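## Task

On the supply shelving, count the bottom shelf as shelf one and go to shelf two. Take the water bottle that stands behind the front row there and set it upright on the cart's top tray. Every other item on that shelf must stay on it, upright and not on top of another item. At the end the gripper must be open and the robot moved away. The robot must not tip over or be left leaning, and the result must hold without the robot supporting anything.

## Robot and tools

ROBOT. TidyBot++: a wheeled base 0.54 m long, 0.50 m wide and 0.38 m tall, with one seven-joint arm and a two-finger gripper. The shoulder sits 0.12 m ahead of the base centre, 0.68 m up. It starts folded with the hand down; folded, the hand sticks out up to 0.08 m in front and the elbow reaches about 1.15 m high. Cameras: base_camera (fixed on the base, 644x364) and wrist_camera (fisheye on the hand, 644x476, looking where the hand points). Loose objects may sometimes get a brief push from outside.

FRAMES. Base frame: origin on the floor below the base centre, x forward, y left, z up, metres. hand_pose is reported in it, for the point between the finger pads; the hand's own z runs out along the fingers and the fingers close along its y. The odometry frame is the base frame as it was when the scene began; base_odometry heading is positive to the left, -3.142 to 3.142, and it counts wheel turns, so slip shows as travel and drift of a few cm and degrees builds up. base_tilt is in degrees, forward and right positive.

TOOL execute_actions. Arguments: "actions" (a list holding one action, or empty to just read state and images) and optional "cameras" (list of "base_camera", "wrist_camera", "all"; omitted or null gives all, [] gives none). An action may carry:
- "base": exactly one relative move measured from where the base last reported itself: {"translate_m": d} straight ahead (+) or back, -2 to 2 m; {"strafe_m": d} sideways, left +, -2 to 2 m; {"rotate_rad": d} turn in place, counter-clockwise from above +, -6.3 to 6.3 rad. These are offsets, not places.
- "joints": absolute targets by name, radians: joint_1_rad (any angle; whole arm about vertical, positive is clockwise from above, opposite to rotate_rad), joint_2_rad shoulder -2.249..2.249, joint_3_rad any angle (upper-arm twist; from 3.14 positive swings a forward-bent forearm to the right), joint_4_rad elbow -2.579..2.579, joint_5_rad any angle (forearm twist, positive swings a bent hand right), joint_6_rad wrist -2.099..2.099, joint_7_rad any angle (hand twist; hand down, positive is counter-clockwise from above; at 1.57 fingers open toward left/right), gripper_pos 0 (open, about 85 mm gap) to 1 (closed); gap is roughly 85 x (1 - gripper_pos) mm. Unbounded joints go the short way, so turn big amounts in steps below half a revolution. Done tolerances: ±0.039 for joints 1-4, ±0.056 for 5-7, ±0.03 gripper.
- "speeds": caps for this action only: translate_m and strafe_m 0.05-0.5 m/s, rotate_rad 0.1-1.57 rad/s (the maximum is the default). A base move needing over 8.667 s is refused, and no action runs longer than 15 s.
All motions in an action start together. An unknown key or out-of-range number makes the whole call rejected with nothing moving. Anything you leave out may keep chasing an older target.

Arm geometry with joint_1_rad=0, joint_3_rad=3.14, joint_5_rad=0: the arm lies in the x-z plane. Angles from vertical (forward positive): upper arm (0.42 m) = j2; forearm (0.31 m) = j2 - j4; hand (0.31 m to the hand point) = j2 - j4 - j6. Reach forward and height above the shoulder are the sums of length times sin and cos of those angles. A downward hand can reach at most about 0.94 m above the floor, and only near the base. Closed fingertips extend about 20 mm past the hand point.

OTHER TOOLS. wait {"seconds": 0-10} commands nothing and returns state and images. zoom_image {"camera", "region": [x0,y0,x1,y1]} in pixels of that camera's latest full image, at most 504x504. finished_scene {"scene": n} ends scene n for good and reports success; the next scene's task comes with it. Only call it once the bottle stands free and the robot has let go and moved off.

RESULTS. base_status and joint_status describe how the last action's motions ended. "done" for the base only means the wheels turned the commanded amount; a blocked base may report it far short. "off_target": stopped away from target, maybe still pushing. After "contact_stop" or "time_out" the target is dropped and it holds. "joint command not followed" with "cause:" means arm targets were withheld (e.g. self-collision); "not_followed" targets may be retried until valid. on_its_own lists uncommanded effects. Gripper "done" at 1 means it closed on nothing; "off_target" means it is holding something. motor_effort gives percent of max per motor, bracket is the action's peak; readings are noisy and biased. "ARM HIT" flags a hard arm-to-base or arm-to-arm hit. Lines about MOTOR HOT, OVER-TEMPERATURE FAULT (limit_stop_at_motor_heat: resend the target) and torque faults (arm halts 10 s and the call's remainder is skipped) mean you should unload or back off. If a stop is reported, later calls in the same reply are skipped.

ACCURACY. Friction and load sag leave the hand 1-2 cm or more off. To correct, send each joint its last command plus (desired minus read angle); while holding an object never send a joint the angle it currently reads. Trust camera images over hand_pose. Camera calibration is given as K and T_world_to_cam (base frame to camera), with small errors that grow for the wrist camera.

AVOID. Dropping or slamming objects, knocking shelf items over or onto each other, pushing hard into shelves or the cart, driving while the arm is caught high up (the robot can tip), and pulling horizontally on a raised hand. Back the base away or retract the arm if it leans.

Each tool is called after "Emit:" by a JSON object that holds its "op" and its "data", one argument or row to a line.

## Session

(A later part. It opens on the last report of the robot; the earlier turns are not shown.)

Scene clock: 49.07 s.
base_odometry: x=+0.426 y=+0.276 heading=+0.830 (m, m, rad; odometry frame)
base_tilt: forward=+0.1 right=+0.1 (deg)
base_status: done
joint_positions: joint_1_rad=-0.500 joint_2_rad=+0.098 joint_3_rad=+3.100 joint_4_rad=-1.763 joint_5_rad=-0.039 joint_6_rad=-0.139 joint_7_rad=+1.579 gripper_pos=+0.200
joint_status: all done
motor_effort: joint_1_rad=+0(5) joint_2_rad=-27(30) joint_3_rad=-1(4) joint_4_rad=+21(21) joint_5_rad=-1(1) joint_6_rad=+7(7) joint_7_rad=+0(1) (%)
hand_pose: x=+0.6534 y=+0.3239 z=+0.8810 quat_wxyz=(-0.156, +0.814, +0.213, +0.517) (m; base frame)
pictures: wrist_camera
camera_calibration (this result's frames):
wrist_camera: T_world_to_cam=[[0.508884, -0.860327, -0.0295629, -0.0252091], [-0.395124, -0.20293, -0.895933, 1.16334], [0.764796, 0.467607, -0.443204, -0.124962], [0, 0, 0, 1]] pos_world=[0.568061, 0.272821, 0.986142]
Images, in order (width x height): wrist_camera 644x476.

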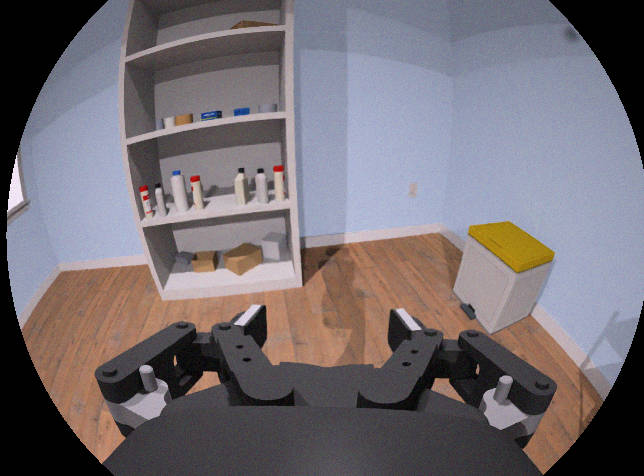

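Emit:
{"op": "finished_scene", "data": {
  "scene": 1
}}

The scene is finished: the task was done.


## Next scene

Same setup: on shelf two of the supply shelving (bottom shelf is shelf one), take the laboratory bottle from behind the front row and set it upright on the cart's top tray. The other items on that shelf must stay there, upright and unstacked. Finish with the gripper released and the robot clear. The robot must not fall or end tilted, and nothing may depend on the robot to stay in place.

Emit:
{"op": "execute_actions", "data": {
  "actions": [
    {"joints":{"joint_6_rad":0.45}}
  ]
}}

Scene clock: 1.57 s.
base_odometry: x=+0.000 y=+0.000 heading=+0.000 (m, m, rad; odometry frame)
base_tilt: forward=+0.1 right=+0.2 (deg)
base_status: not commanded
joint_positions: joint_1_rad=-0.021 joint_2_rad=-0.389 joint_3_rad=+3.161 joint_4_rad=-2.556 joint_5_rad=+0.033 joint_6_rad=+0.450 joint_7_rad=+1.573 gripper_pos=+0.000
joint_status: all done
motor_effort: joint_1_rad=+0(0) joint_2_rad=-6(6) joint_3_rad=+0(0) joint_4_rad=+19(20) joint_5_rad=-1(0) joint_6_rad=+8(8) joint_7_rad=-1(1) (%)
hand_pose: x=+0.5277 y=+0.0058 z=+0.8491 quat_wxyz=(+0.001, +0.757, +0.015, +0.653) (m; base frame)
pictures: base_camera, wrist_camera
camera_calibration (this result's frames):
wrist_camera: T_world_to_cam=[[0.0210856, -0.999432, 0.0262733, -0.0250029], [-0.174896, -0.0295612, -0.984143, 0.978234], [0.984361, 0.0161561, -0.17542, -0.234841], [0, 0, 0, 1]] pos_world=[0.402785, 0.00772322, 0.922183]
Images, in order (width x height): base_camera 644x364, wrist_camera 644x476.

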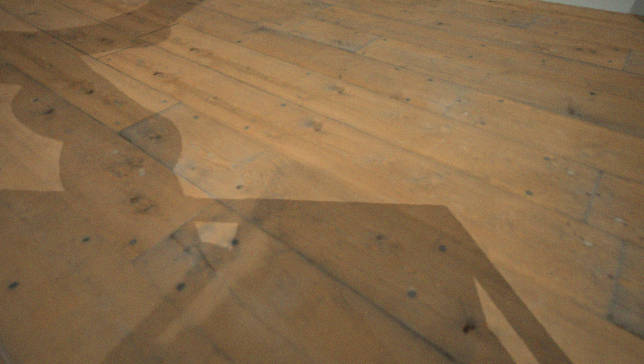

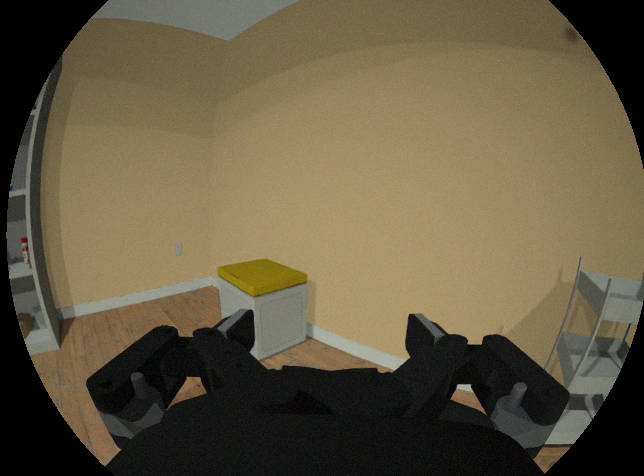

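Emit:
{"op": "execute_actions", "data": {
  "actions": [
    {"base":{"rotate_rad":0.97},"joints":{"joint_1_rad":0.01,"joint_3_rad":3.13,"joint_5_rad":-0.02}}
  ]
}}

Scene clock: 3.63 s.
base_odometry: x=+0.000 y=+0.000 heading=+0.969 (m, m, rad; odometry frame)
base_tilt: forward=+0.1 right=+0.2 (deg)
base_status: done
joint_positions: joint_1_rad=+0.003 joint_2_rad=-0.389 joint_3_rad=+3.144 joint_4_rad=-2.556 joint_5_rad=+0.010 joint_6_rad=+0.450 joint_7_rad=+1.573 gripper_pos=+0.000
joint_status: all done
motor_effort: joint_1_rad=+0(2) joint_2_rad=-6(7) joint_3_rad=+0(1) joint_4_rad=+19(19) joint_5_rad=+0(1) joint_6_rad=+8(8) joint_7_rad=-1(1) (%)
hand_pose: x=+0.5276 y=+0.0003 z=+0.8491 quat_wxyz=(+0.003, +0.757, +0.003, +0.653) (m; base frame)
pictures: base_camera, wrist_camera
camera_calibration (this result's frames):
wrist_camera: T_world_to_cam=[[-0.00034227, -0.999906, 0.0137156, -0.00856611], [-0.17533, -0.0134432, -0.984418, 0.978483], [0.98451, -0.0027417, -0.175309, -0.234797], [0, 0, 0, 1]] pos_world=[0.402715, 0.00394487, 0.922192]
Images, in order (width x height): base_camera 644x364, wrist_camera 644x476.

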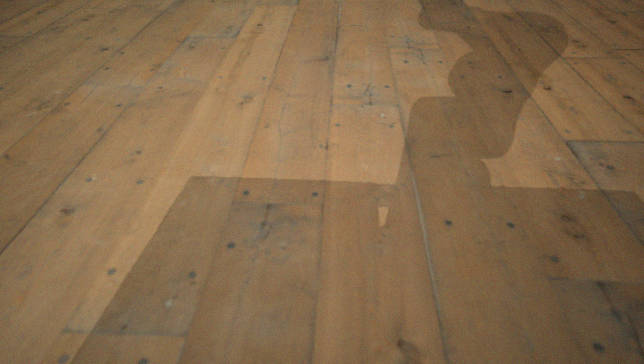

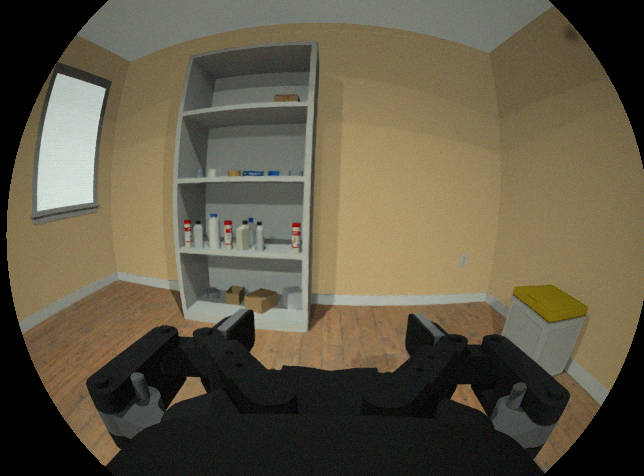

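Emit:
{"op": "zoom_image", "data": {
  "camera": "wrist_camera",
  "region": [170, 170, 330, 340]
}}

Region (170, 170, 330, 340) of wrist_camera's 644x476 image, scaled by 2.965; it fills the left 474 columns of this view, and the rest is white.

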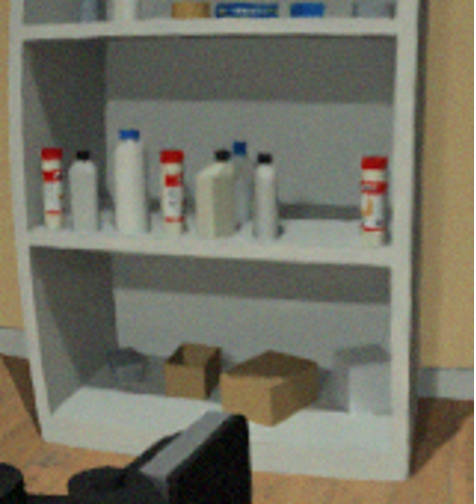

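Emit:
{"op": "execute_actions", "data": {
  "actions": [
    {"base":{"strafe_m":0.5},"joints":{"joint_2_rad":0.22,"joint_4_rad":-1.92,"joint_6_rad":0.12,"gripper_pos":0.25}}
  ],
  "cameras": []
}}

Emit:
{"op": "execute_actions", "data": {
  "actions": [
    {"base":{"translate_m":1.0}}
  ]
}}

Scene clock: 6.33 s.
base_odometry: x=-0.413 y=+0.283 heading=+0.970 (m, m, rad; odometry frame)
base_tilt: forward=+0.1 right=+0.1 (deg)
base_status: done
joint_positions: joint_1_rad=+0.004 joint_2_rad=+0.218 joint_3_rad=+3.140 joint_4_rad=-1.935 joint_5_rad=+0.010 joint_6_rad=+0.140 joint_7_rad=+1.573 gripper_pos=+0.250
joint_status: all done
motor_effort: joint_1_rad=+0(3) joint_2_rad=-30(32) joint_3_rad=-1(2) joint_4_rad=+19(20) joint_5_rad=-1(0) joint_6_rad=+7(9) joint_7_rad=-1(1) (%)
hand_pose: x=+0.7540 y=+0.0007 z=+0.7867 quat_wxyz=(+0.003, +0.845, +0.005, +0.535) (m; base frame)
pictures: none
No camera images: the call's "cameras" was empty. Leave "cameras" out to get every camera's image.

Scene clock: 9.60 s.
base_odometry: x=+0.153 y=+1.108 heading=+0.970 (m, m, rad; odometry frame)
base_tilt: forward=+0.1 right=+0.2 (deg)
base_status: done
joint_positions: joint_1_rad=+0.004 joint_2_rad=+0.219 joint_3_rad=+3.140 joint_4_rad=-1.930 joint_5_rad=+0.010 joint_6_rad=+0.137 joint_7_rad=+1.573 gripper_pos=+0.250
joint_status: not commanded
motor_effort: joint_1_rad=+0(1) joint_2_rad=-30(33) joint_3_rad=-1(2) joint_4_rad=+19(20) joint_5_rad=-1(0) joint_6_rad=+7(8) joint_7_rad=+0(1) (%)
hand_pose: x=+0.7552 y=+0.0007 z=+0.7877 quat_wxyz=(+0.003, +0.845, +0.004, +0.535) (m; base frame)
pictures: base_camera, wrist_camera
camera_calibration (this result's frames):
wrist_camera: T_world_to_cam=[[0.00537617, -0.999887, 0.0140413, -0.0117592], [-0.453565, -0.0149523, -0.891098, 1.09456], [0.891207, -0.00157795, -0.453594, -0.179975], [0, 0, 0, 1]] pos_world=[0.656914, 0.00432435, 0.893891]
Images, in order (width x height): base_camera 644x364, wrist_camera 644x476.

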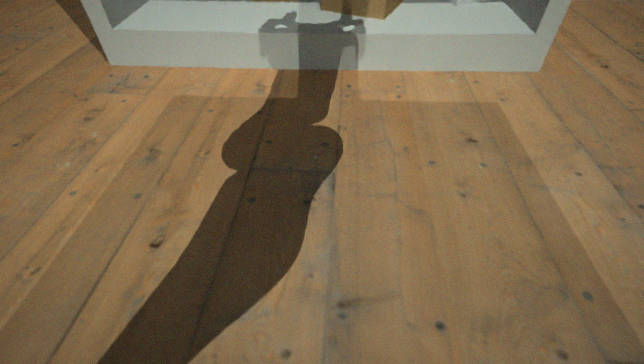

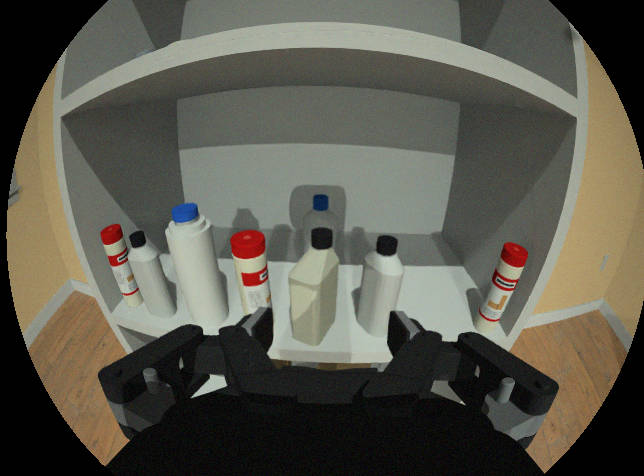

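Emit:
{"op": "execute_actions", "data": {
  "actions": [
    {"base":{"translate_m":0.2},"speeds":{"translate_m":0.3}}
  ]
}}

Scene clock: 11.30 s.
base_odometry: x=+0.266 y=+1.273 heading=+0.970 (m, m, rad; odometry frame)
base_tilt: forward=+0.1 right=+0.2 (deg)
base_status: done
joint_positions: joint_1_rad=+0.004 joint_2_rad=+0.222 joint_3_rad=+3.140 joint_4_rad=-1.928 joint_5_rad=+0.010 joint_6_rad=+0.137 joint_7_rad=+1.573 gripper_pos=+0.250
joint_status: not commanded
motor_effort: joint_1_rad=+0(1) joint_2_rad=-30(33) joint_3_rad=-1(1) joint_4_rad=+19(20) joint_5_rad=+0(1) joint_6_rad=+8(7) joint_7_rad=-1(0) (%)
hand_pose: x=+0.7561 y=+0.0007 z=+0.7870 quat_wxyz=(+0.003, +0.845, +0.004, +0.535) (m; base frame)
pictures: base_camera, wrist_camera
camera_calibration (this result's frames):
wrist_camera: T_world_to_cam=[[0.00538558, -0.999887, 0.0140312, -0.0117579], [-0.454524, -0.0149459, -0.890609, 1.0947], [0.890718, -0.00158107, -0.454553, -0.180001], [0, 0, 0, 1]] pos_world=[0.657959, 0.00432002, 0.893291]
Images, in order (width x height): base_camera 644x364, wrist_camera 644x476.

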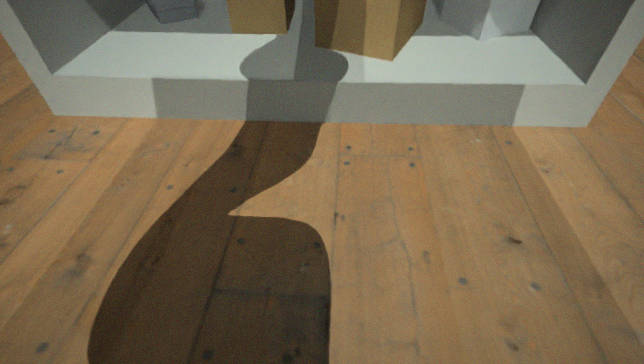

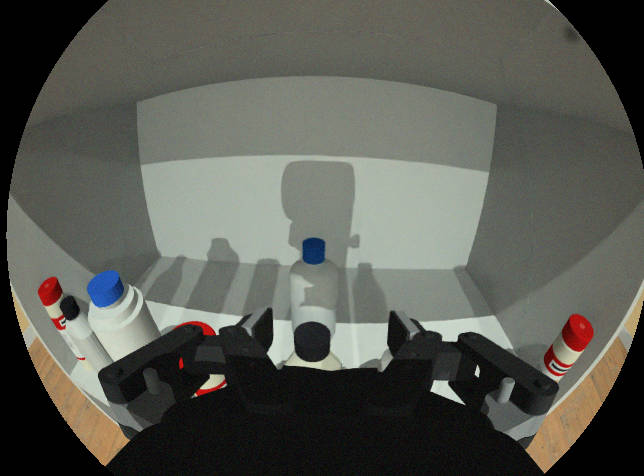

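Emit:
{"op": "execute_actions", "data": {
  "actions": [
    {"base":{"strafe_m":0.022}}
  ],
  "cameras": []
}}

Emit:
{"op": "execute_actions", "data": {
  "actions": [
    {"base":{"translate_m":0.17},"speeds":{"translate_m":0.2}}
  ],
  "cameras": ["wrist_camera"]
}}

Scene clock: 12.37 s.
base_odometry: x=+0.247 y=+1.286 heading=+0.970 (m, m, rad; odometry frame)
base_tilt: forward=+0.1 right=+0.1 (deg)
base_status: done
joint_positions: joint_1_rad=+0.004 joint_2_rad=+0.222 joint_3_rad=+3.138 joint_4_rad=-1.928 joint_5_rad=+0.010 joint_6_rad=+0.137 joint_7_rad=+1.573 gripper_pos=+0.250
joint_status: not commanded
motor_effort: joint_1_rad=-1(3) joint_2_rad=-30(33) joint_3_rad=-1(3) joint_4_rad=+18(19) joint_5_rad=+0(1) joint_6_rad=+7(8) joint_7_rad=-1(1) (%)
hand_pose: x=+0.7561 y=+0.0014 z=+0.7870 quat_wxyz=(+0.002, +0.845, +0.005, +0.535) (m; base frame)
pictures: none
No camera images: the call's "cameras" was empty. Leave "cameras" out to get every camera's image.

Scene clock: 13.97 s.
base_odometry: x=+0.343 y=+1.426 heading=+0.970 (m, m, rad; odometry frame)
base_tilt: forward=+0.1 right=+0.1 (deg)
base_status: done
joint_positions: joint_1_rad=+0.004 joint_2_rad=+0.221 joint_3_rad=+3.138 joint_4_rad=-1.927 joint_5_rad=+0.010 joint_6_rad=+0.136 joint_7_rad=+1.573 gripper_pos=+0.250
joint_status: not commanded
motor_effort: joint_1_rad=+0(0) joint_2_rad=-31(33) joint_3_rad=-1(1) joint_4_rad=+18(20) joint_5_rad=+0(1) joint_6_rad=+8(9) joint_7_rad=-1(0) (%)
hand_pose: x=+0.7560 y=+0.0014 z=+0.7877 quat_wxyz=(+0.002, +0.845, +0.005, +0.535) (m; base frame)
pictures: wrist_camera
camera_calibration (this result's frames):
wrist_camera: T_world_to_cam=[[0.00648097, -0.999886, 0.0136253, -0.0116128], [-0.45369, -0.0150826, -0.891032, 1.09503], [0.891136, -0.000406902, -0.453737, -0.180559], [0, 0, 0, 1]] pos_world=[0.65778, 0.00483092, 0.893934]
Images, in order (width x height): wrist_camera 644x476.

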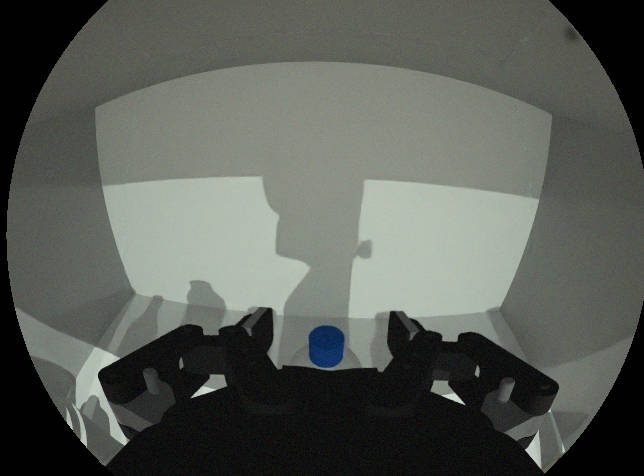

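Emit:
{"op": "execute_actions", "data": {
  "actions": [
    {"base":{"translate_m":0.045},"joints":{"joint_2_rad":0.30,"joint_4_rad":-1.98,"joint_6_rad":0.23}}
  ],
  "cameras": []
}}

Emit:
{"op": "execute_actions", "data": {
  "actions": [
    {"joints":{"joint_2_rad":0.348,"joint_4_rad":-2.016,"joint_6_rad":0.305}}
  ],
  "cameras": ["wrist_camera"]
}}

Scene clock: 15.33 s.
base_odometry: x=+0.369 y=+1.464 heading=+0.970 (m, m, rad; odometry frame)
base_tilt: forward=+0.1 right=+0.2 (deg)
base_status: done
joint_positions: joint_1_rad=+0.004 joint_2_rad=+0.305 joint_3_rad=+3.138 joint_4_rad=-1.967 joint_5_rad=+0.010 joint_6_rad=+0.212 joint_7_rad=+1.573 gripper_pos=+0.250
joint_status: all done
motor_effort: joint_1_rad=+0(1) joint_2_rad=-32(37) joint_3_rad=-1(1) joint_4_rad=+17(18) joint_5_rad=-1(1) joint_6_rad=+6(8) joint_7_rad=-1(0) (%)
hand_pose: x=+0.7601 y=+0.0016 z=+0.7338 quat_wxyz=(+0.002, +0.857, +0.005, +0.515) (m; base frame)
pictures: none
No camera images: the call's "cameras" was empty. Leave "cameras" out to get every camera's image.

Scene clock: 16.17 s.
base_odometry: x=+0.369 y=+1.464 heading=+0.970 (m, m, rad; odometry frame)
base_tilt: forward=+0.1 right=+0.2 (deg)
base_status: not commanded
joint_positions: joint_1_rad=+0.004 joint_2_rad=+0.343 joint_3_rad=+3.138 joint_4_rad=-2.004 joint_5_rad=+0.010 joint_6_rad=+0.287 joint_7_rad=+1.573 gripper_pos=+0.250
joint_status: all done
motor_effort: joint_1_rad=+0(0) joint_2_rad=-33(34) joint_3_rad=-1(1) joint_4_rad=+16(18) joint_5_rad=-1(0) joint_6_rad=+7(7) joint_7_rad=-1(1) (%)
hand_pose: x=+0.7595 y=+0.0018 z=+0.7115 quat_wxyz=(+0.001, +0.857, +0.005, +0.515) (m; base frame)
pictures: wrist_camera
camera_calibration (this result's frames):
wrist_camera: T_world_to_cam=[[0.0081731, -0.999896, 0.0118579, -0.0102073], [-0.496073, -0.0143505, -0.868162, 1.04462], [0.868242, 0.00121319, -0.496139, -0.170718], [0, 0, 0, 1]] pos_world=[0.666517, 0.00499173, 0.822324]
Images, in order (width x height): wrist_camera 644x476.

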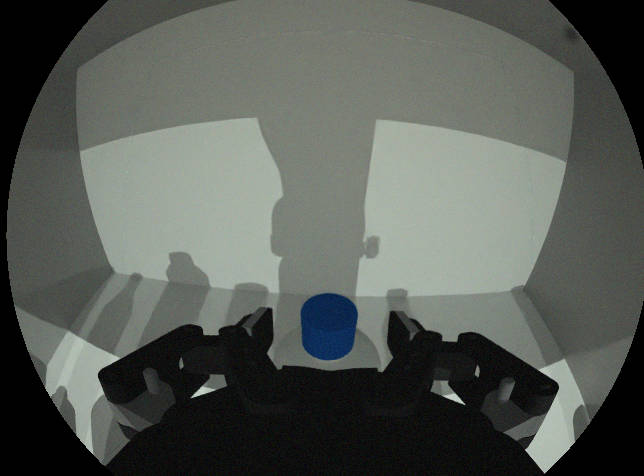

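Emit:
{"op": "execute_actions", "data": {
  "actions": [
    {"joints":{"gripper_pos":1.0}}
  ],
  "cameras": ["wrist_camera"]
}}

Emit:
{"op": "execute_actions", "data": {
  "actions": [
    {"joints":{"joint_2_rad":0.25,"joint_4_rad":-1.91,"joint_6_rad":0.185}}
  ],
  "cameras": ["wrist_camera"]
}}

Scene clock: 17.33 s.
base_odometry: x=+0.369 y=+1.464 heading=+0.970 (m, m, rad; odometry frame)
base_tilt: forward=+0.1 right=+0.1 (deg)
base_status: not commanded
joint_positions: joint_1_rad=+0.004 joint_2_rad=+0.343 joint_3_rad=+3.138 joint_4_rad=-2.004 joint_5_rad=+0.010 joint_6_rad=+0.288 joint_7_rad=+1.573 gripper_pos=+0.700
joint_status: gripper_pos off_target (ended at +0.700, target +1.000)
motor_effort: joint_1_rad=+0(1) joint_2_rad=-33(33) joint_3_rad=+0(1) joint_4_rad=+17(17) joint_5_rad=+0(1) joint_6_rad=+7(7) joint_7_rad=-1(0) (%)
hand_pose: x=+0.7597 y=+0.0018 z=+0.7117 quat_wxyz=(+0.001, +0.857, +0.005, +0.515) (m; base frame)
pictures: wrist_camera
camera_calibration (this result's frames):
wrist_camera: T_world_to_cam=[[0.00816774, -0.999896, 0.0118592, -0.0102058], [-0.495313, -0.014348, -0.868596, 1.04463], [0.868676, 0.00122044, -0.495379, -0.17158], [0, 0, 0, 1]] pos_world=[0.666548, 0.00499289, 0.822483]
Images, in order (width x height): wrist_camera 644x476.

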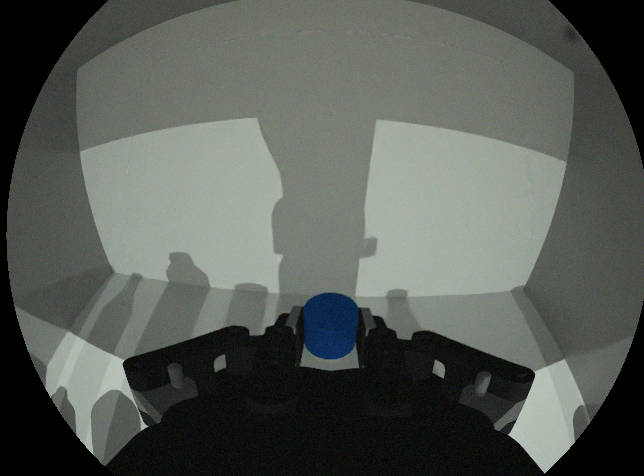

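Scene clock: 18.40 s.
base_odometry: x=+0.369 y=+1.464 heading=+0.970 (m, m, rad; odometry frame)
base_tilt: forward=+0.1 right=+0.2 (deg)
base_status: not commanded
joint_positions: joint_1_rad=+0.004 joint_2_rad=+0.280 joint_3_rad=+3.138 joint_4_rad=-1.941 joint_5_rad=+0.010 joint_6_rad=+0.183 joint_7_rad=+1.573 gripper_pos=+0.700
joint_status: all done
motor_effort: joint_1_rad=+0(0) joint_2_rad=-37(41) joint_3_rad=-1(1) joint_4_rad=+22(22) joint_5_rad=-1(1) joint_6_rad=+10(10) joint_7_rad=-1(1) (%)
hand_pose: x=+0.7632 y=+0.0015 z=+0.7553 quat_wxyz=(+0.002, +0.852, +0.005, +0.524) (m; base frame)
pictures: wrist_camera
camera_calibration (this result's frames):
wrist_camera: T_world_to_cam=[[0.00718088, -0.99989, 0.0129411, -0.0111223], [-0.477418, -0.0147994, -0.878552, 1.07805], [0.878647, 0.000130434, -0.477472, -0.174207], [0, 0, 0, 1]] pos_world=[0.667827, 0.0048561, 0.864087]
Images, in order (width x height): wrist_camera 644x476.

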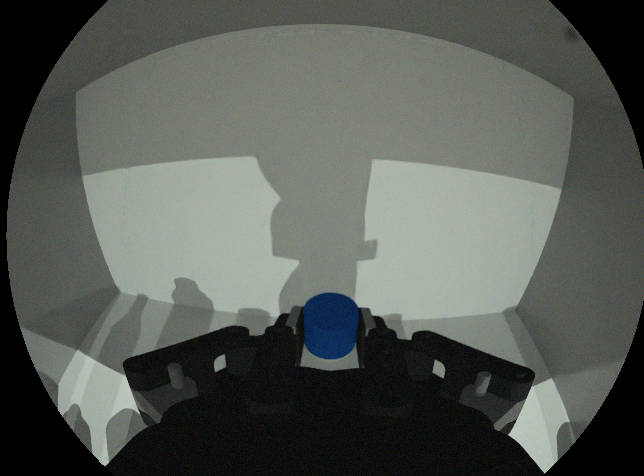

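Emit:
{"op": "execute_actions", "data": {
  "actions": [
    {"base":{"strafe_m":-0.23},"speeds":{"strafe_m":0.2}}
  ],
  "cameras": ["wrist_camera"]
}}

Emit:
{"op": "execute_actions", "data": {
  "actions": [
    {"base":{"translate_m":-0.42},"speeds":{"translate_m":0.2}}
  ]
}}

Scene clock: 20.57 s.
base_odometry: x=+0.559 y=+1.334 heading=+0.971 (m, m, rad; odometry frame)
base_tilt: forward=+0.1 right=+0.2 (deg)
base_status: done
joint_positions: joint_1_rad=+0.008 joint_2_rad=+0.280 joint_3_rad=+3.138 joint_4_rad=-1.941 joint_5_rad=+0.010 joint_6_rad=+0.182 joint_7_rad=+1.573 gripper_pos=+0.700
joint_status: not commanded
motor_effort: joint_1_rad=-1(3) joint_2_rad=-38(39) joint_3_rad=-2(2) joint_4_rad=+22(23) joint_5_rad=-1(1) joint_6_rad=+11(11) joint_7_rad=-1(0) (%)
hand_pose: x=+0.7631 y=-0.0009 z=+0.7550 quat_wxyz=(+0.003, +0.852, +0.003, +0.523) (m; base frame)
pictures: wrist_camera
camera_calibration (this result's frames):
wrist_camera: T_world_to_cam=[[0.00340345, -0.999911, 0.012933, -0.010669], [-0.478241, -0.0129857, -0.878133, 1.07806], [0.878222, -0.00319639, -0.478243, -0.173314], [0, 0, 0, 1]] pos_world=[0.667818, 0.00277738, 0.863934]
Images, in order (width x height): wrist_camera 644x476.

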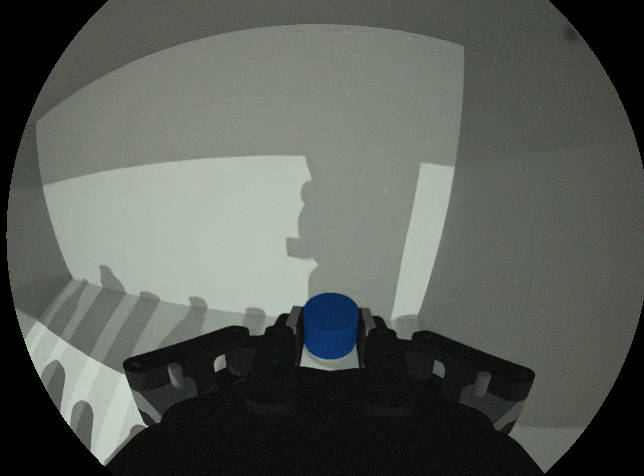

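Scene clock: 23.40 s.
base_odometry: x=+0.322 y=+0.987 heading=+0.971 (m, m, rad; odometry frame)
base_tilt: forward=+0.1 right=+0.2 (deg)
base_status: done
joint_positions: joint_1_rad=+0.008 joint_2_rad=+0.279 joint_3_rad=+3.138 joint_4_rad=-1.940 joint_5_rad=+0.010 joint_6_rad=+0.180 joint_7_rad=+1.573 gripper_pos=+0.700
joint_status: not commanded
motor_effort: joint_1_rad=+0(1) joint_2_rad=-36(40) joint_3_rad=-1(1) joint_4_rad=+22(24) joint_5_rad=+0(1) joint_6_rad=+10(11) joint_7_rad=-1(1) (%)
hand_pose: x=+0.7631 y=-0.0009 z=+0.7560 quat_wxyz=(+0.003, +0.852, +0.003, +0.524) (m; base frame)
pictures: base_camera, wrist_camera
camera_calibration (this result's frames):
wrist_camera: T_world_to_cam=[[0.00337968, -0.99991, 0.0129549, -0.0106861], [-0.477536, -0.0129962, -0.878516, 1.07873], [0.878605, -0.00321734, -0.477538, -0.173674], [0, 0, 0, 1]] pos_world=[0.66776, 0.00277546, 0.864883]
Images, in order (width x height): base_camera 644x364, wrist_camera 644x476.

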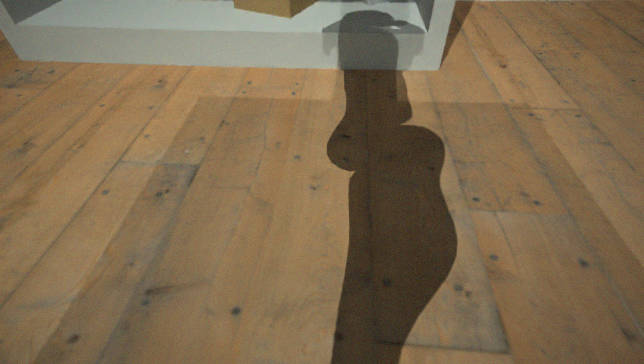

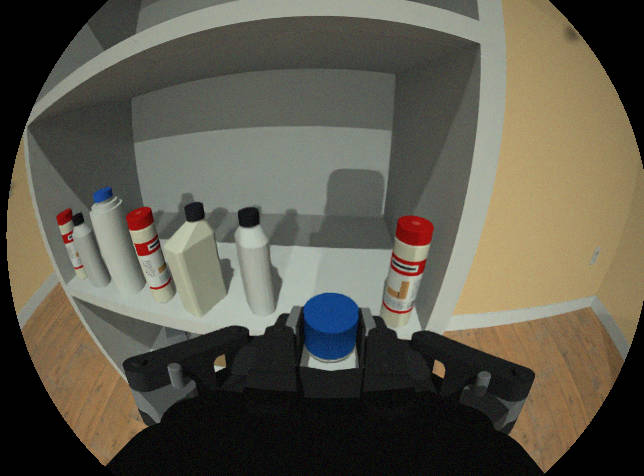

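Emit:
{"op": "execute_actions", "data": {
  "actions": [
    {"base":{"translate_m":-1.38},"joints":{"joint_2_rad":0.07,"joint_4_rad":-1.32,"joint_6_rad":-0.61},"speeds":{"translate_m":0.45}}
  ],
  "cameras": []
}}

Emit:
{"op": "execute_actions", "data": {
  "actions": [
    {"base":{"rotate_rad":-1.56},"speeds":{"rotate_rad":0.9}}
  ]
}}

Scene clock: 27.93 s.
base_odometry: x=-0.457 y=-0.152 heading=+0.971 (m, m, rad; odometry frame)
base_tilt: forward=+0.1 right=+0.2 (deg)
base_status: done
joint_positions: joint_1_rad=+0.008 joint_2_rad=+0.092 joint_3_rad=+3.138 joint_4_rad=-1.351 joint_5_rad=+0.010 joint_6_rad=-0.616 joint_7_rad=+1.573 gripper_pos=+0.700
joint_status: all done
motor_effort: joint_1_rad=+0(2) joint_2_rad=-32(43) joint_3_rad=-1(2) joint_4_rad=+25(27) joint_5_rad=-1(1) joint_6_rad=+10(11) joint_7_rad=+0(1) (%)
hand_pose: x=+0.7442 y=-0.0031 z=+0.9947 quat_wxyz=(+0.006, +0.857, +0.001, +0.515) (m; base frame)
pictures: none
No camera images: the call's "cameras" was empty. Leave "cameras" out to get every camera's image.

Scene clock: 30.53 s.
base_odometry: x=-0.457 y=-0.152 heading=-0.589 (m, m, rad; odometry frame)
base_tilt: forward=+0.1 right=+0.2 (deg)
base_status: done
joint_positions: joint_1_rad=+0.014 joint_2_rad=+0.092 joint_3_rad=+3.134 joint_4_rad=-1.351 joint_5_rad=+0.007 joint_6_rad=-0.616 joint_7_rad=+1.573 gripper_pos=+0.700
joint_status: not commanded
motor_effort: joint_1_rad=+0(4) joint_2_rad=-34(35) joint_3_rad=+0(3) joint_4_rad=+26(26) joint_5_rad=+0(1) joint_6_rad=+10(10) joint_7_rad=-1(1) (%)
hand_pose: x=+0.7442 y=-0.0044 z=+0.9946 quat_wxyz=(+0.005, +0.857, -0.001, +0.515) (m; base frame)
pictures: base_camera, wrist_camera
camera_calibration (this result's frames):
wrist_camera: T_world_to_cam=[[-0.00593853, -0.999909, 0.0120876, -0.00936673], [-0.495681, -0.00755485, -0.868472, 1.28272], [0.868484, -0.0111491, -0.495591, -0.0176903], [0, 0, 0, 1]] pos_world=[0.651127, 0.000127631, 1.10535]
Images, in order (width x height): base_camera 644x364, wrist_camera 644x476.

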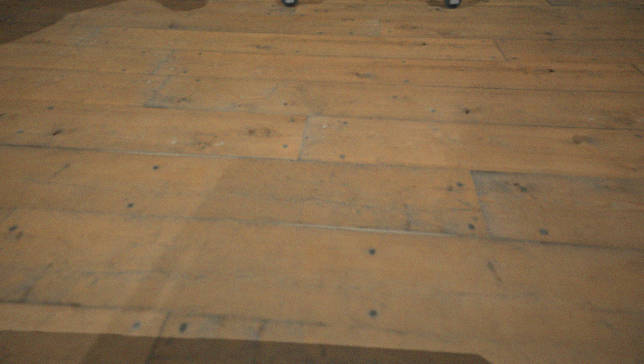

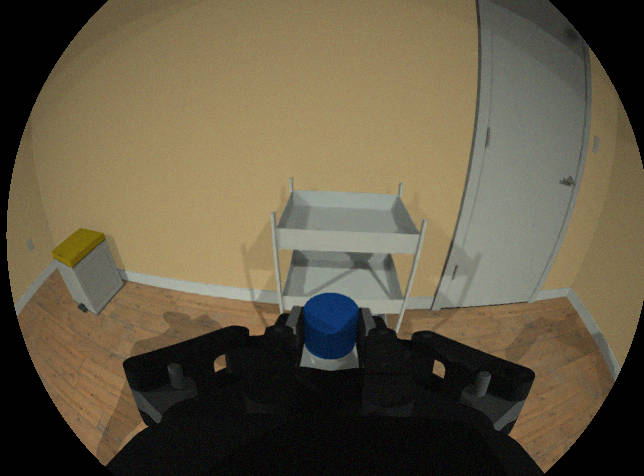

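Emit:
{"op": "execute_actions", "data": {
  "actions": [
    {"base":{"translate_m":0.79},"joints":{"joint_1_rad":0.1},"speeds":{"translate_m":0.4}}
  ]
}}

Scene clock: 33.83 s.
base_odometry: x=+0.199 y=-0.592 heading=-0.589 (m, m, rad; odometry frame)
base_tilt: forward=+0.1 right=+0.2 (deg)
base_status: done
joint_positions: joint_1_rad=+0.096 joint_2_rad=+0.097 joint_3_rad=+3.134 joint_4_rad=-1.351 joint_5_rad=+0.007 joint_6_rad=-0.617 joint_7_rad=+1.573 gripper_pos=+0.700
joint_status: all done
motor_effort: joint_1_rad=+0(2) joint_2_rad=-33(36) joint_3_rad=+0(3) joint_4_rad=+26(27) joint_5_rad=-1(0) joint_6_rad=+10(11) joint_7_rad=-1(1) (%)
hand_pose: x=+0.7431 y=-0.0557 z=+0.9911 quat_wxyz=(+0.026, +0.858, -0.036, +0.512) (m; base frame)
pictures: base_camera, wrist_camera
camera_calibration (this result's frames):
wrist_camera: T_world_to_cam=[[-0.0876909, -0.996075, 0.0120373, 0.000394933], [-0.499964, 0.033557, -0.865396, 1.28123], [0.861595, -0.0819055, -0.500944, -0.0126215], [0, 0, 0, 1]] pos_world=[0.651475, -0.0436344, 1.10244]
Images, in order (width x height): base_camera 644x364, wrist_camera 644x476.

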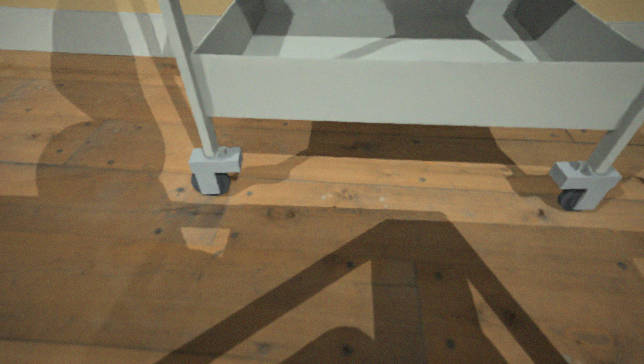

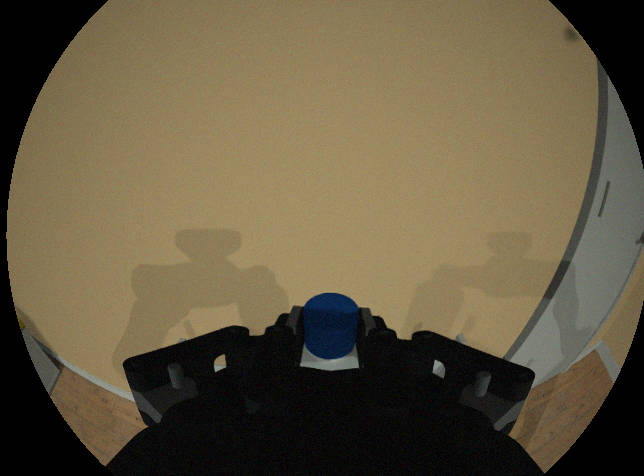

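Emit:
{"op": "execute_actions", "data": {
  "actions": [
    {"joints":{"joint_4_rad":-1.685,"joint_6_rad":-0.215}}
  ],
  "cameras": []
}}

Emit:
{"op": "execute_actions", "data": {
  "actions": [
    {"joints":{"joint_4_rad":-1.745,"joint_6_rad":-0.155}}
  ],
  "cameras": ["wrist_camera"]
}}

Scene clock: 35.53 s.
base_odometry: x=+0.199 y=-0.592 heading=-0.589 (m, m, rad; odometry frame)
base_tilt: forward=+0.1 right=+0.2 (deg)
base_status: not commanded
joint_positions: joint_1_rad=+0.096 joint_2_rad=+0.097 joint_3_rad=+3.134 joint_4_rad=-1.700 joint_5_rad=+0.007 joint_6_rad=-0.257 joint_7_rad=+1.573 gripper_pos=+0.700
joint_status: all done
motor_effort: joint_1_rad=+0(0) joint_2_rad=-33(35) joint_3_rad=+0(0) joint_4_rad=+26(26) joint_5_rad=-1(1) joint_6_rad=+10(10) joint_7_rad=-1(1) (%)
hand_pose: x=+0.7393 y=-0.0546 z=+0.8853 quat_wxyz=(+0.026, +0.855, -0.035, +0.517) (m; base frame)
pictures: none
No camera images: the call's "cameras" was empty. Leave "cameras" out to get every camera's image.

Scene clock: 36.33 s.
base_odometry: x=+0.199 y=-0.592 heading=-0.589 (m, m, rad; odometry frame)
base_tilt: forward=+0.1 right=+0.2 (deg)
base_status: not commanded
joint_positions: joint_1_rad=+0.096 joint_2_rad=+0.097 joint_3_rad=+3.134 joint_4_rad=-1.760 joint_5_rad=+0.007 joint_6_rad=-0.197 joint_7_rad=+1.573 gripper_pos=+0.700
joint_status: all done
motor_effort: joint_1_rad=+0(0) joint_2_rad=-33(34) joint_3_rad=-1(0) joint_4_rad=+25(26) joint_5_rad=+0(0) joint_6_rad=+11(11) joint_7_rad=+0(0) (%)
hand_pose: x=+0.7345 y=-0.0540 z=+0.8669 quat_wxyz=(+0.025, +0.855, -0.035, +0.516) (m; base frame)
pictures: wrist_camera
camera_calibration (this result's frames):
wrist_camera: T_world_to_cam=[[-0.0850507, -0.996306, 0.011833, 0.00101661], [-0.490348, 0.0315149, -0.870957, 1.167], [0.867367, -0.0798777, -0.491217, -0.0797756], [0, 0, 0, 1]] pos_world=[0.641516, -0.0421372, 0.977205]
Images, in order (width x height): wrist_camera 644x476.

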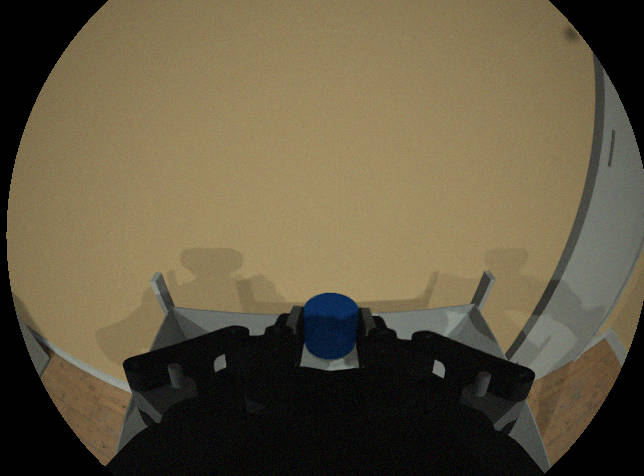

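Emit:
{"op": "execute_actions", "data": {
  "actions": [
    {"joints":{"joint_4_rad":-1.80,"joint_6_rad":-0.105}}
  ],
  "cameras": []
}}

Scene clock: 37.20 s.
base_odometry: x=+0.199 y=-0.592 heading=-0.589 (m, m, rad; odometry frame)
base_tilt: forward=+0.1 right=+0.2 (deg)
base_status: not commanded
joint_positions: joint_1_rad=+0.096 joint_2_rad=+0.097 joint_3_rad=+3.134 joint_4_rad=-1.815 joint_5_rad=+0.007 joint_6_rad=-0.147 joint_7_rad=+1.573 gripper_pos=+0.700
joint_status: all done
motor_effort: joint_1_rad=+0(0) joint_2_rad=-32(34) joint_3_rad=-1(0) joint_4_rad=+25(26) joint_5_rad=-1(0) joint_6_rad=+10(11) joint_7_rad=-1(1) (%)
hand_pose: x=+0.7285 y=-0.0534 z=+0.8493 quat_wxyz=(+0.025, +0.856, -0.035, +0.515) (m; base frame)
pictures: none
No camera images: the call's "cameras" was empty. Leave "cameras" out to get every camera's image.

Emit:
{"op": "execute_actions", "data": {
  "actions": [
    {"joints":{"joint_4_rad":-1.85,"joint_6_rad":-0.055}}
  ],
  "cameras": []
}}

Scene clock: 38.07 s.
base_odometry: x=+0.199 y=-0.592 heading=-0.589 (m, m, rad; odometry frame)
base_tilt: forward=+0.1 right=+0.2 (deg)
base_status: not commanded
joint_positions: joint_1_rad=+0.096 joint_2_rad=+0.097 joint_3_rad=+3.134 joint_4_rad=-1.858 joint_5_rad=+0.007 joint_6_rad=-0.090 joint_7_rad=+1.573 gripper_pos=+0.700
joint_status: all done
motor_effort: joint_1_rad=+0(0) joint_2_rad=-30(32) joint_3_rad=-1(1) joint_4_rad=+23(24) joint_5_rad=+0(1) joint_6_rad=+10(11) joint_7_rad=-1(1) (%)
hand_pose: x=+0.7257 y=-0.0530 z=+0.8407 quat_wxyz=(+0.025, +0.853, -0.035, +0.521) (m; base frame)
pictures: none
No camera images: the call's "cameras" was empty. Leave "cameras" out to get every camera's image.

Emit:
{"op": "execute_actions", "data": {
  "actions": [
    {"joints":{"joint_2_rad":0.093,"joint_4_rad":-1.856,"joint_6_rad":-0.10}}
  ],
  "cameras": []
}}

Scene clock: 40.03 s.
base_odometry: x=+0.199 y=-0.592 heading=-0.589 (m, m, rad; odometry frame)
base_tilt: forward=+0.1 right=+0.2 (deg)
base_status: not commanded
joint_positions: joint_1_rad=+0.096 joint_2_rad=+0.097 joint_3_rad=+3.134 joint_4_rad=-1.858 joint_5_rad=+0.007 joint_6_rad=-0.090 joint_7_rad=+1.573 gripper_pos=+0.700
joint_status: all done
motor_effort: joint_1_rad=+0(0) joint_2_rad=-28(30) joint_3_rad=+0(1) joint_4_rad=+21(23) joint_5_rad=-1(1) joint_6_rad=+8(10) joint_7_rad=-1(1) (%)
hand_pose: x=+0.7258 y=-0.0530 z=+0.8405 quat_wxyz=(+0.025, +0.853, -0.035, +0.521) (m; base frame)
pictures: none
No camera images: the call's "cameras" was empty. Leave "cameras" out to get every camera's image.

Emit:
{"op": "execute_actions", "data": {
  "actions": [
    {"joints":{"gripper_pos":0.2}}
  ],
  "cameras": ["wrist_camera"]
}}

Emit:
{"op": "execute_actions", "data": {
  "actions": [
    {"base":{"translate_m":-0.6}}
  ],
  "cameras": ["wrist_camera"]
}}

Emit:
{"op": "execute_actions", "data": {
  "actions": [
    {"base":{"rotate_rad":0.6},"joints":{"joint_1_rad":-0.5,"joint_6_rad":0.15}}
  ],
  "cameras": ["wrist_camera"]
}}

Scene clock: 41.20 s.
base_odometry: x=+0.199 y=-0.592 heading=-0.589 (m, m, rad; odometry frame)
base_tilt: forward=+0.1 right=+0.1 (deg)
base_status: not commanded
joint_positions: joint_1_rad=+0.096 joint_2_rad=+0.097 joint_3_rad=+3.134 joint_4_rad=-1.858 joint_5_rad=+0.007 joint_6_rad=-0.090 joint_7_rad=+1.573 gripper_pos=+0.200
joint_status: all done
motor_effort: joint_1_rad=+0(0) joint_2_rad=-27(30) joint_3_rad=+0(1) joint_4_rad=+20(22) joint_5_rad=-1(0) joint_6_rad=+7(8) joint_7_rad=+0(1) (%)
hand_pose: x=+0.7258 y=-0.0530 z=+0.8405 quat_wxyz=(+0.025, +0.853, -0.035, +0.521) (m; base frame)
pictures: wrist_camera
camera_calibration (this result's frames):
wrist_camera: T_world_to_cam=[[-0.0844922, -0.996356, 0.0116336, 0.00136156], [-0.482019, 0.0306518, -0.875625, 1.13758], [0.872077, -0.0795911, -0.482852, -0.0955454], [0, 0, 0, 1]] pos_world=[0.631773, -0.0411169, 0.949943]
Images, in order (width x height): wrist_camera 644x476.

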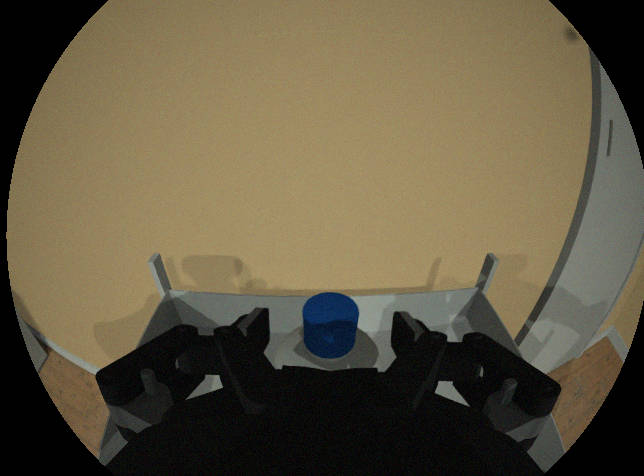

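Scene clock: 43.83 s.
base_odometry: x=-0.299 y=-0.258 heading=-0.590 (m, m, rad; odometry frame)
base_tilt: forward=+0.1 right=+0.1 (deg)
base_status: done
joint_positions: joint_1_rad=+0.096 joint_2_rad=+0.091 joint_3_rad=+3.134 joint_4_rad=-1.858 joint_5_rad=+0.007 joint_6_rad=-0.090 joint_7_rad=+1.573 gripper_pos=+0.200
joint_status: not commanded
motor_effort: joint_1_rad=+0(1) joint_2_rad=-27(31) joint_3_rad=+0(2) joint_4_rad=+20(22) joint_5_rad=+0(1) joint_6_rad=+7(7) joint_7_rad=+0(0) (%)
hand_pose: x=+0.7248 y=-0.0529 z=+0.8443 quat_wxyz=(+0.025, +0.851, -0.035, +0.523) (m; base frame)
pictures: wrist_camera
camera_calibration (this result's frames):
wrist_camera: T_world_to_cam=[[-0.0845987, -0.996346, 0.0117058, 0.00132494], [-0.476613, 0.0301463, -0.878596, 1.13898], [0.875033, -0.0799072, -0.477422, -0.0996326], [0, 0, 0, 1]] pos_world=[0.630145, -0.0409772, 0.953119]
Images, in order (width x height): wrist_camera 644x476.

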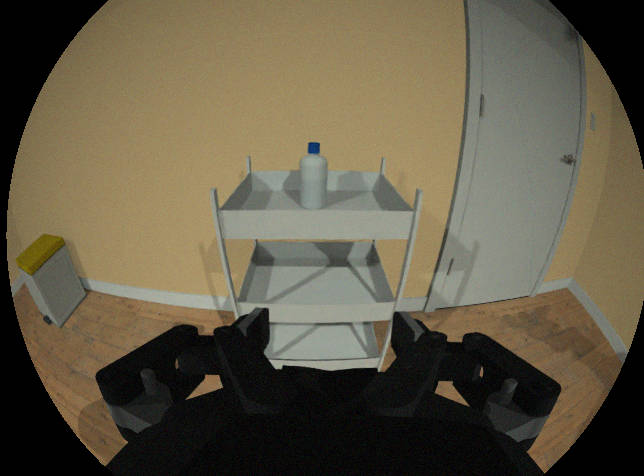

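Scene clock: 45.67 s.
base_odometry: x=-0.299 y=-0.258 heading=+0.010 (m, m, rad; odometry frame)
base_tilt: forward=+0.1 right=+0.1 (deg)
base_status: done
joint_positions: joint_1_rad=-0.484 joint_2_rad=+0.093 joint_3_rad=+3.126 joint_4_rad=-1.858 joint_5_rad=+0.007 joint_6_rad=+0.130 joint_7_rad=+1.573 gripper_pos=+0.200
joint_status: all done
motor_effort: joint_1_rad=+0(4) joint_2_rad=-27(30) joint_3_rad=+0(3) joint_4_rad=+21(20) joint_5_rad=+0(1) joint_6_rad=+8(7) joint_7_rad=+0(0) (%)
hand_pose: x=+0.6735 y=+0.3040 z=+0.9074 quat_wxyz=(-0.150, +0.764, +0.198, +0.595) (m; base frame)
pictures: wrist_camera
camera_calibration (this result's frames):
wrist_camera: T_world_to_cam=[[0.481362, -0.876451, 0.0111488, -0.0652526], [-0.236463, -0.142097, -0.961194, 1.12472], [0.844023, 0.460046, -0.275648, -0.322389], [0, 0, 0, 1]] pos_world=[0.569469, 0.250942, 0.992935]
Images, in order (width x height): wrist_camera 644x476.

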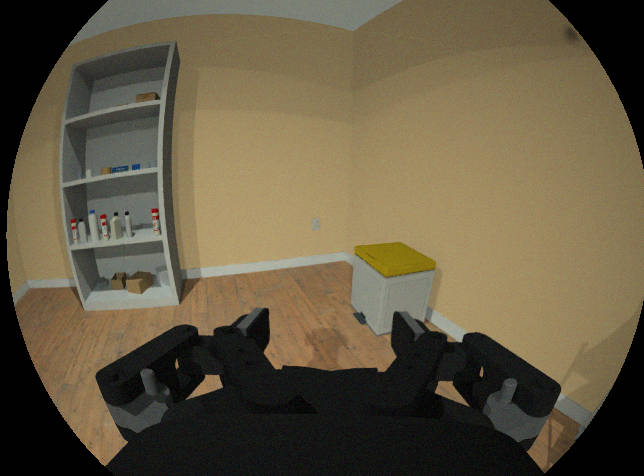

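Emit:
{"op": "finished_scene", "data": {
  "scene": 2
}}

The scene is finished: the task was done.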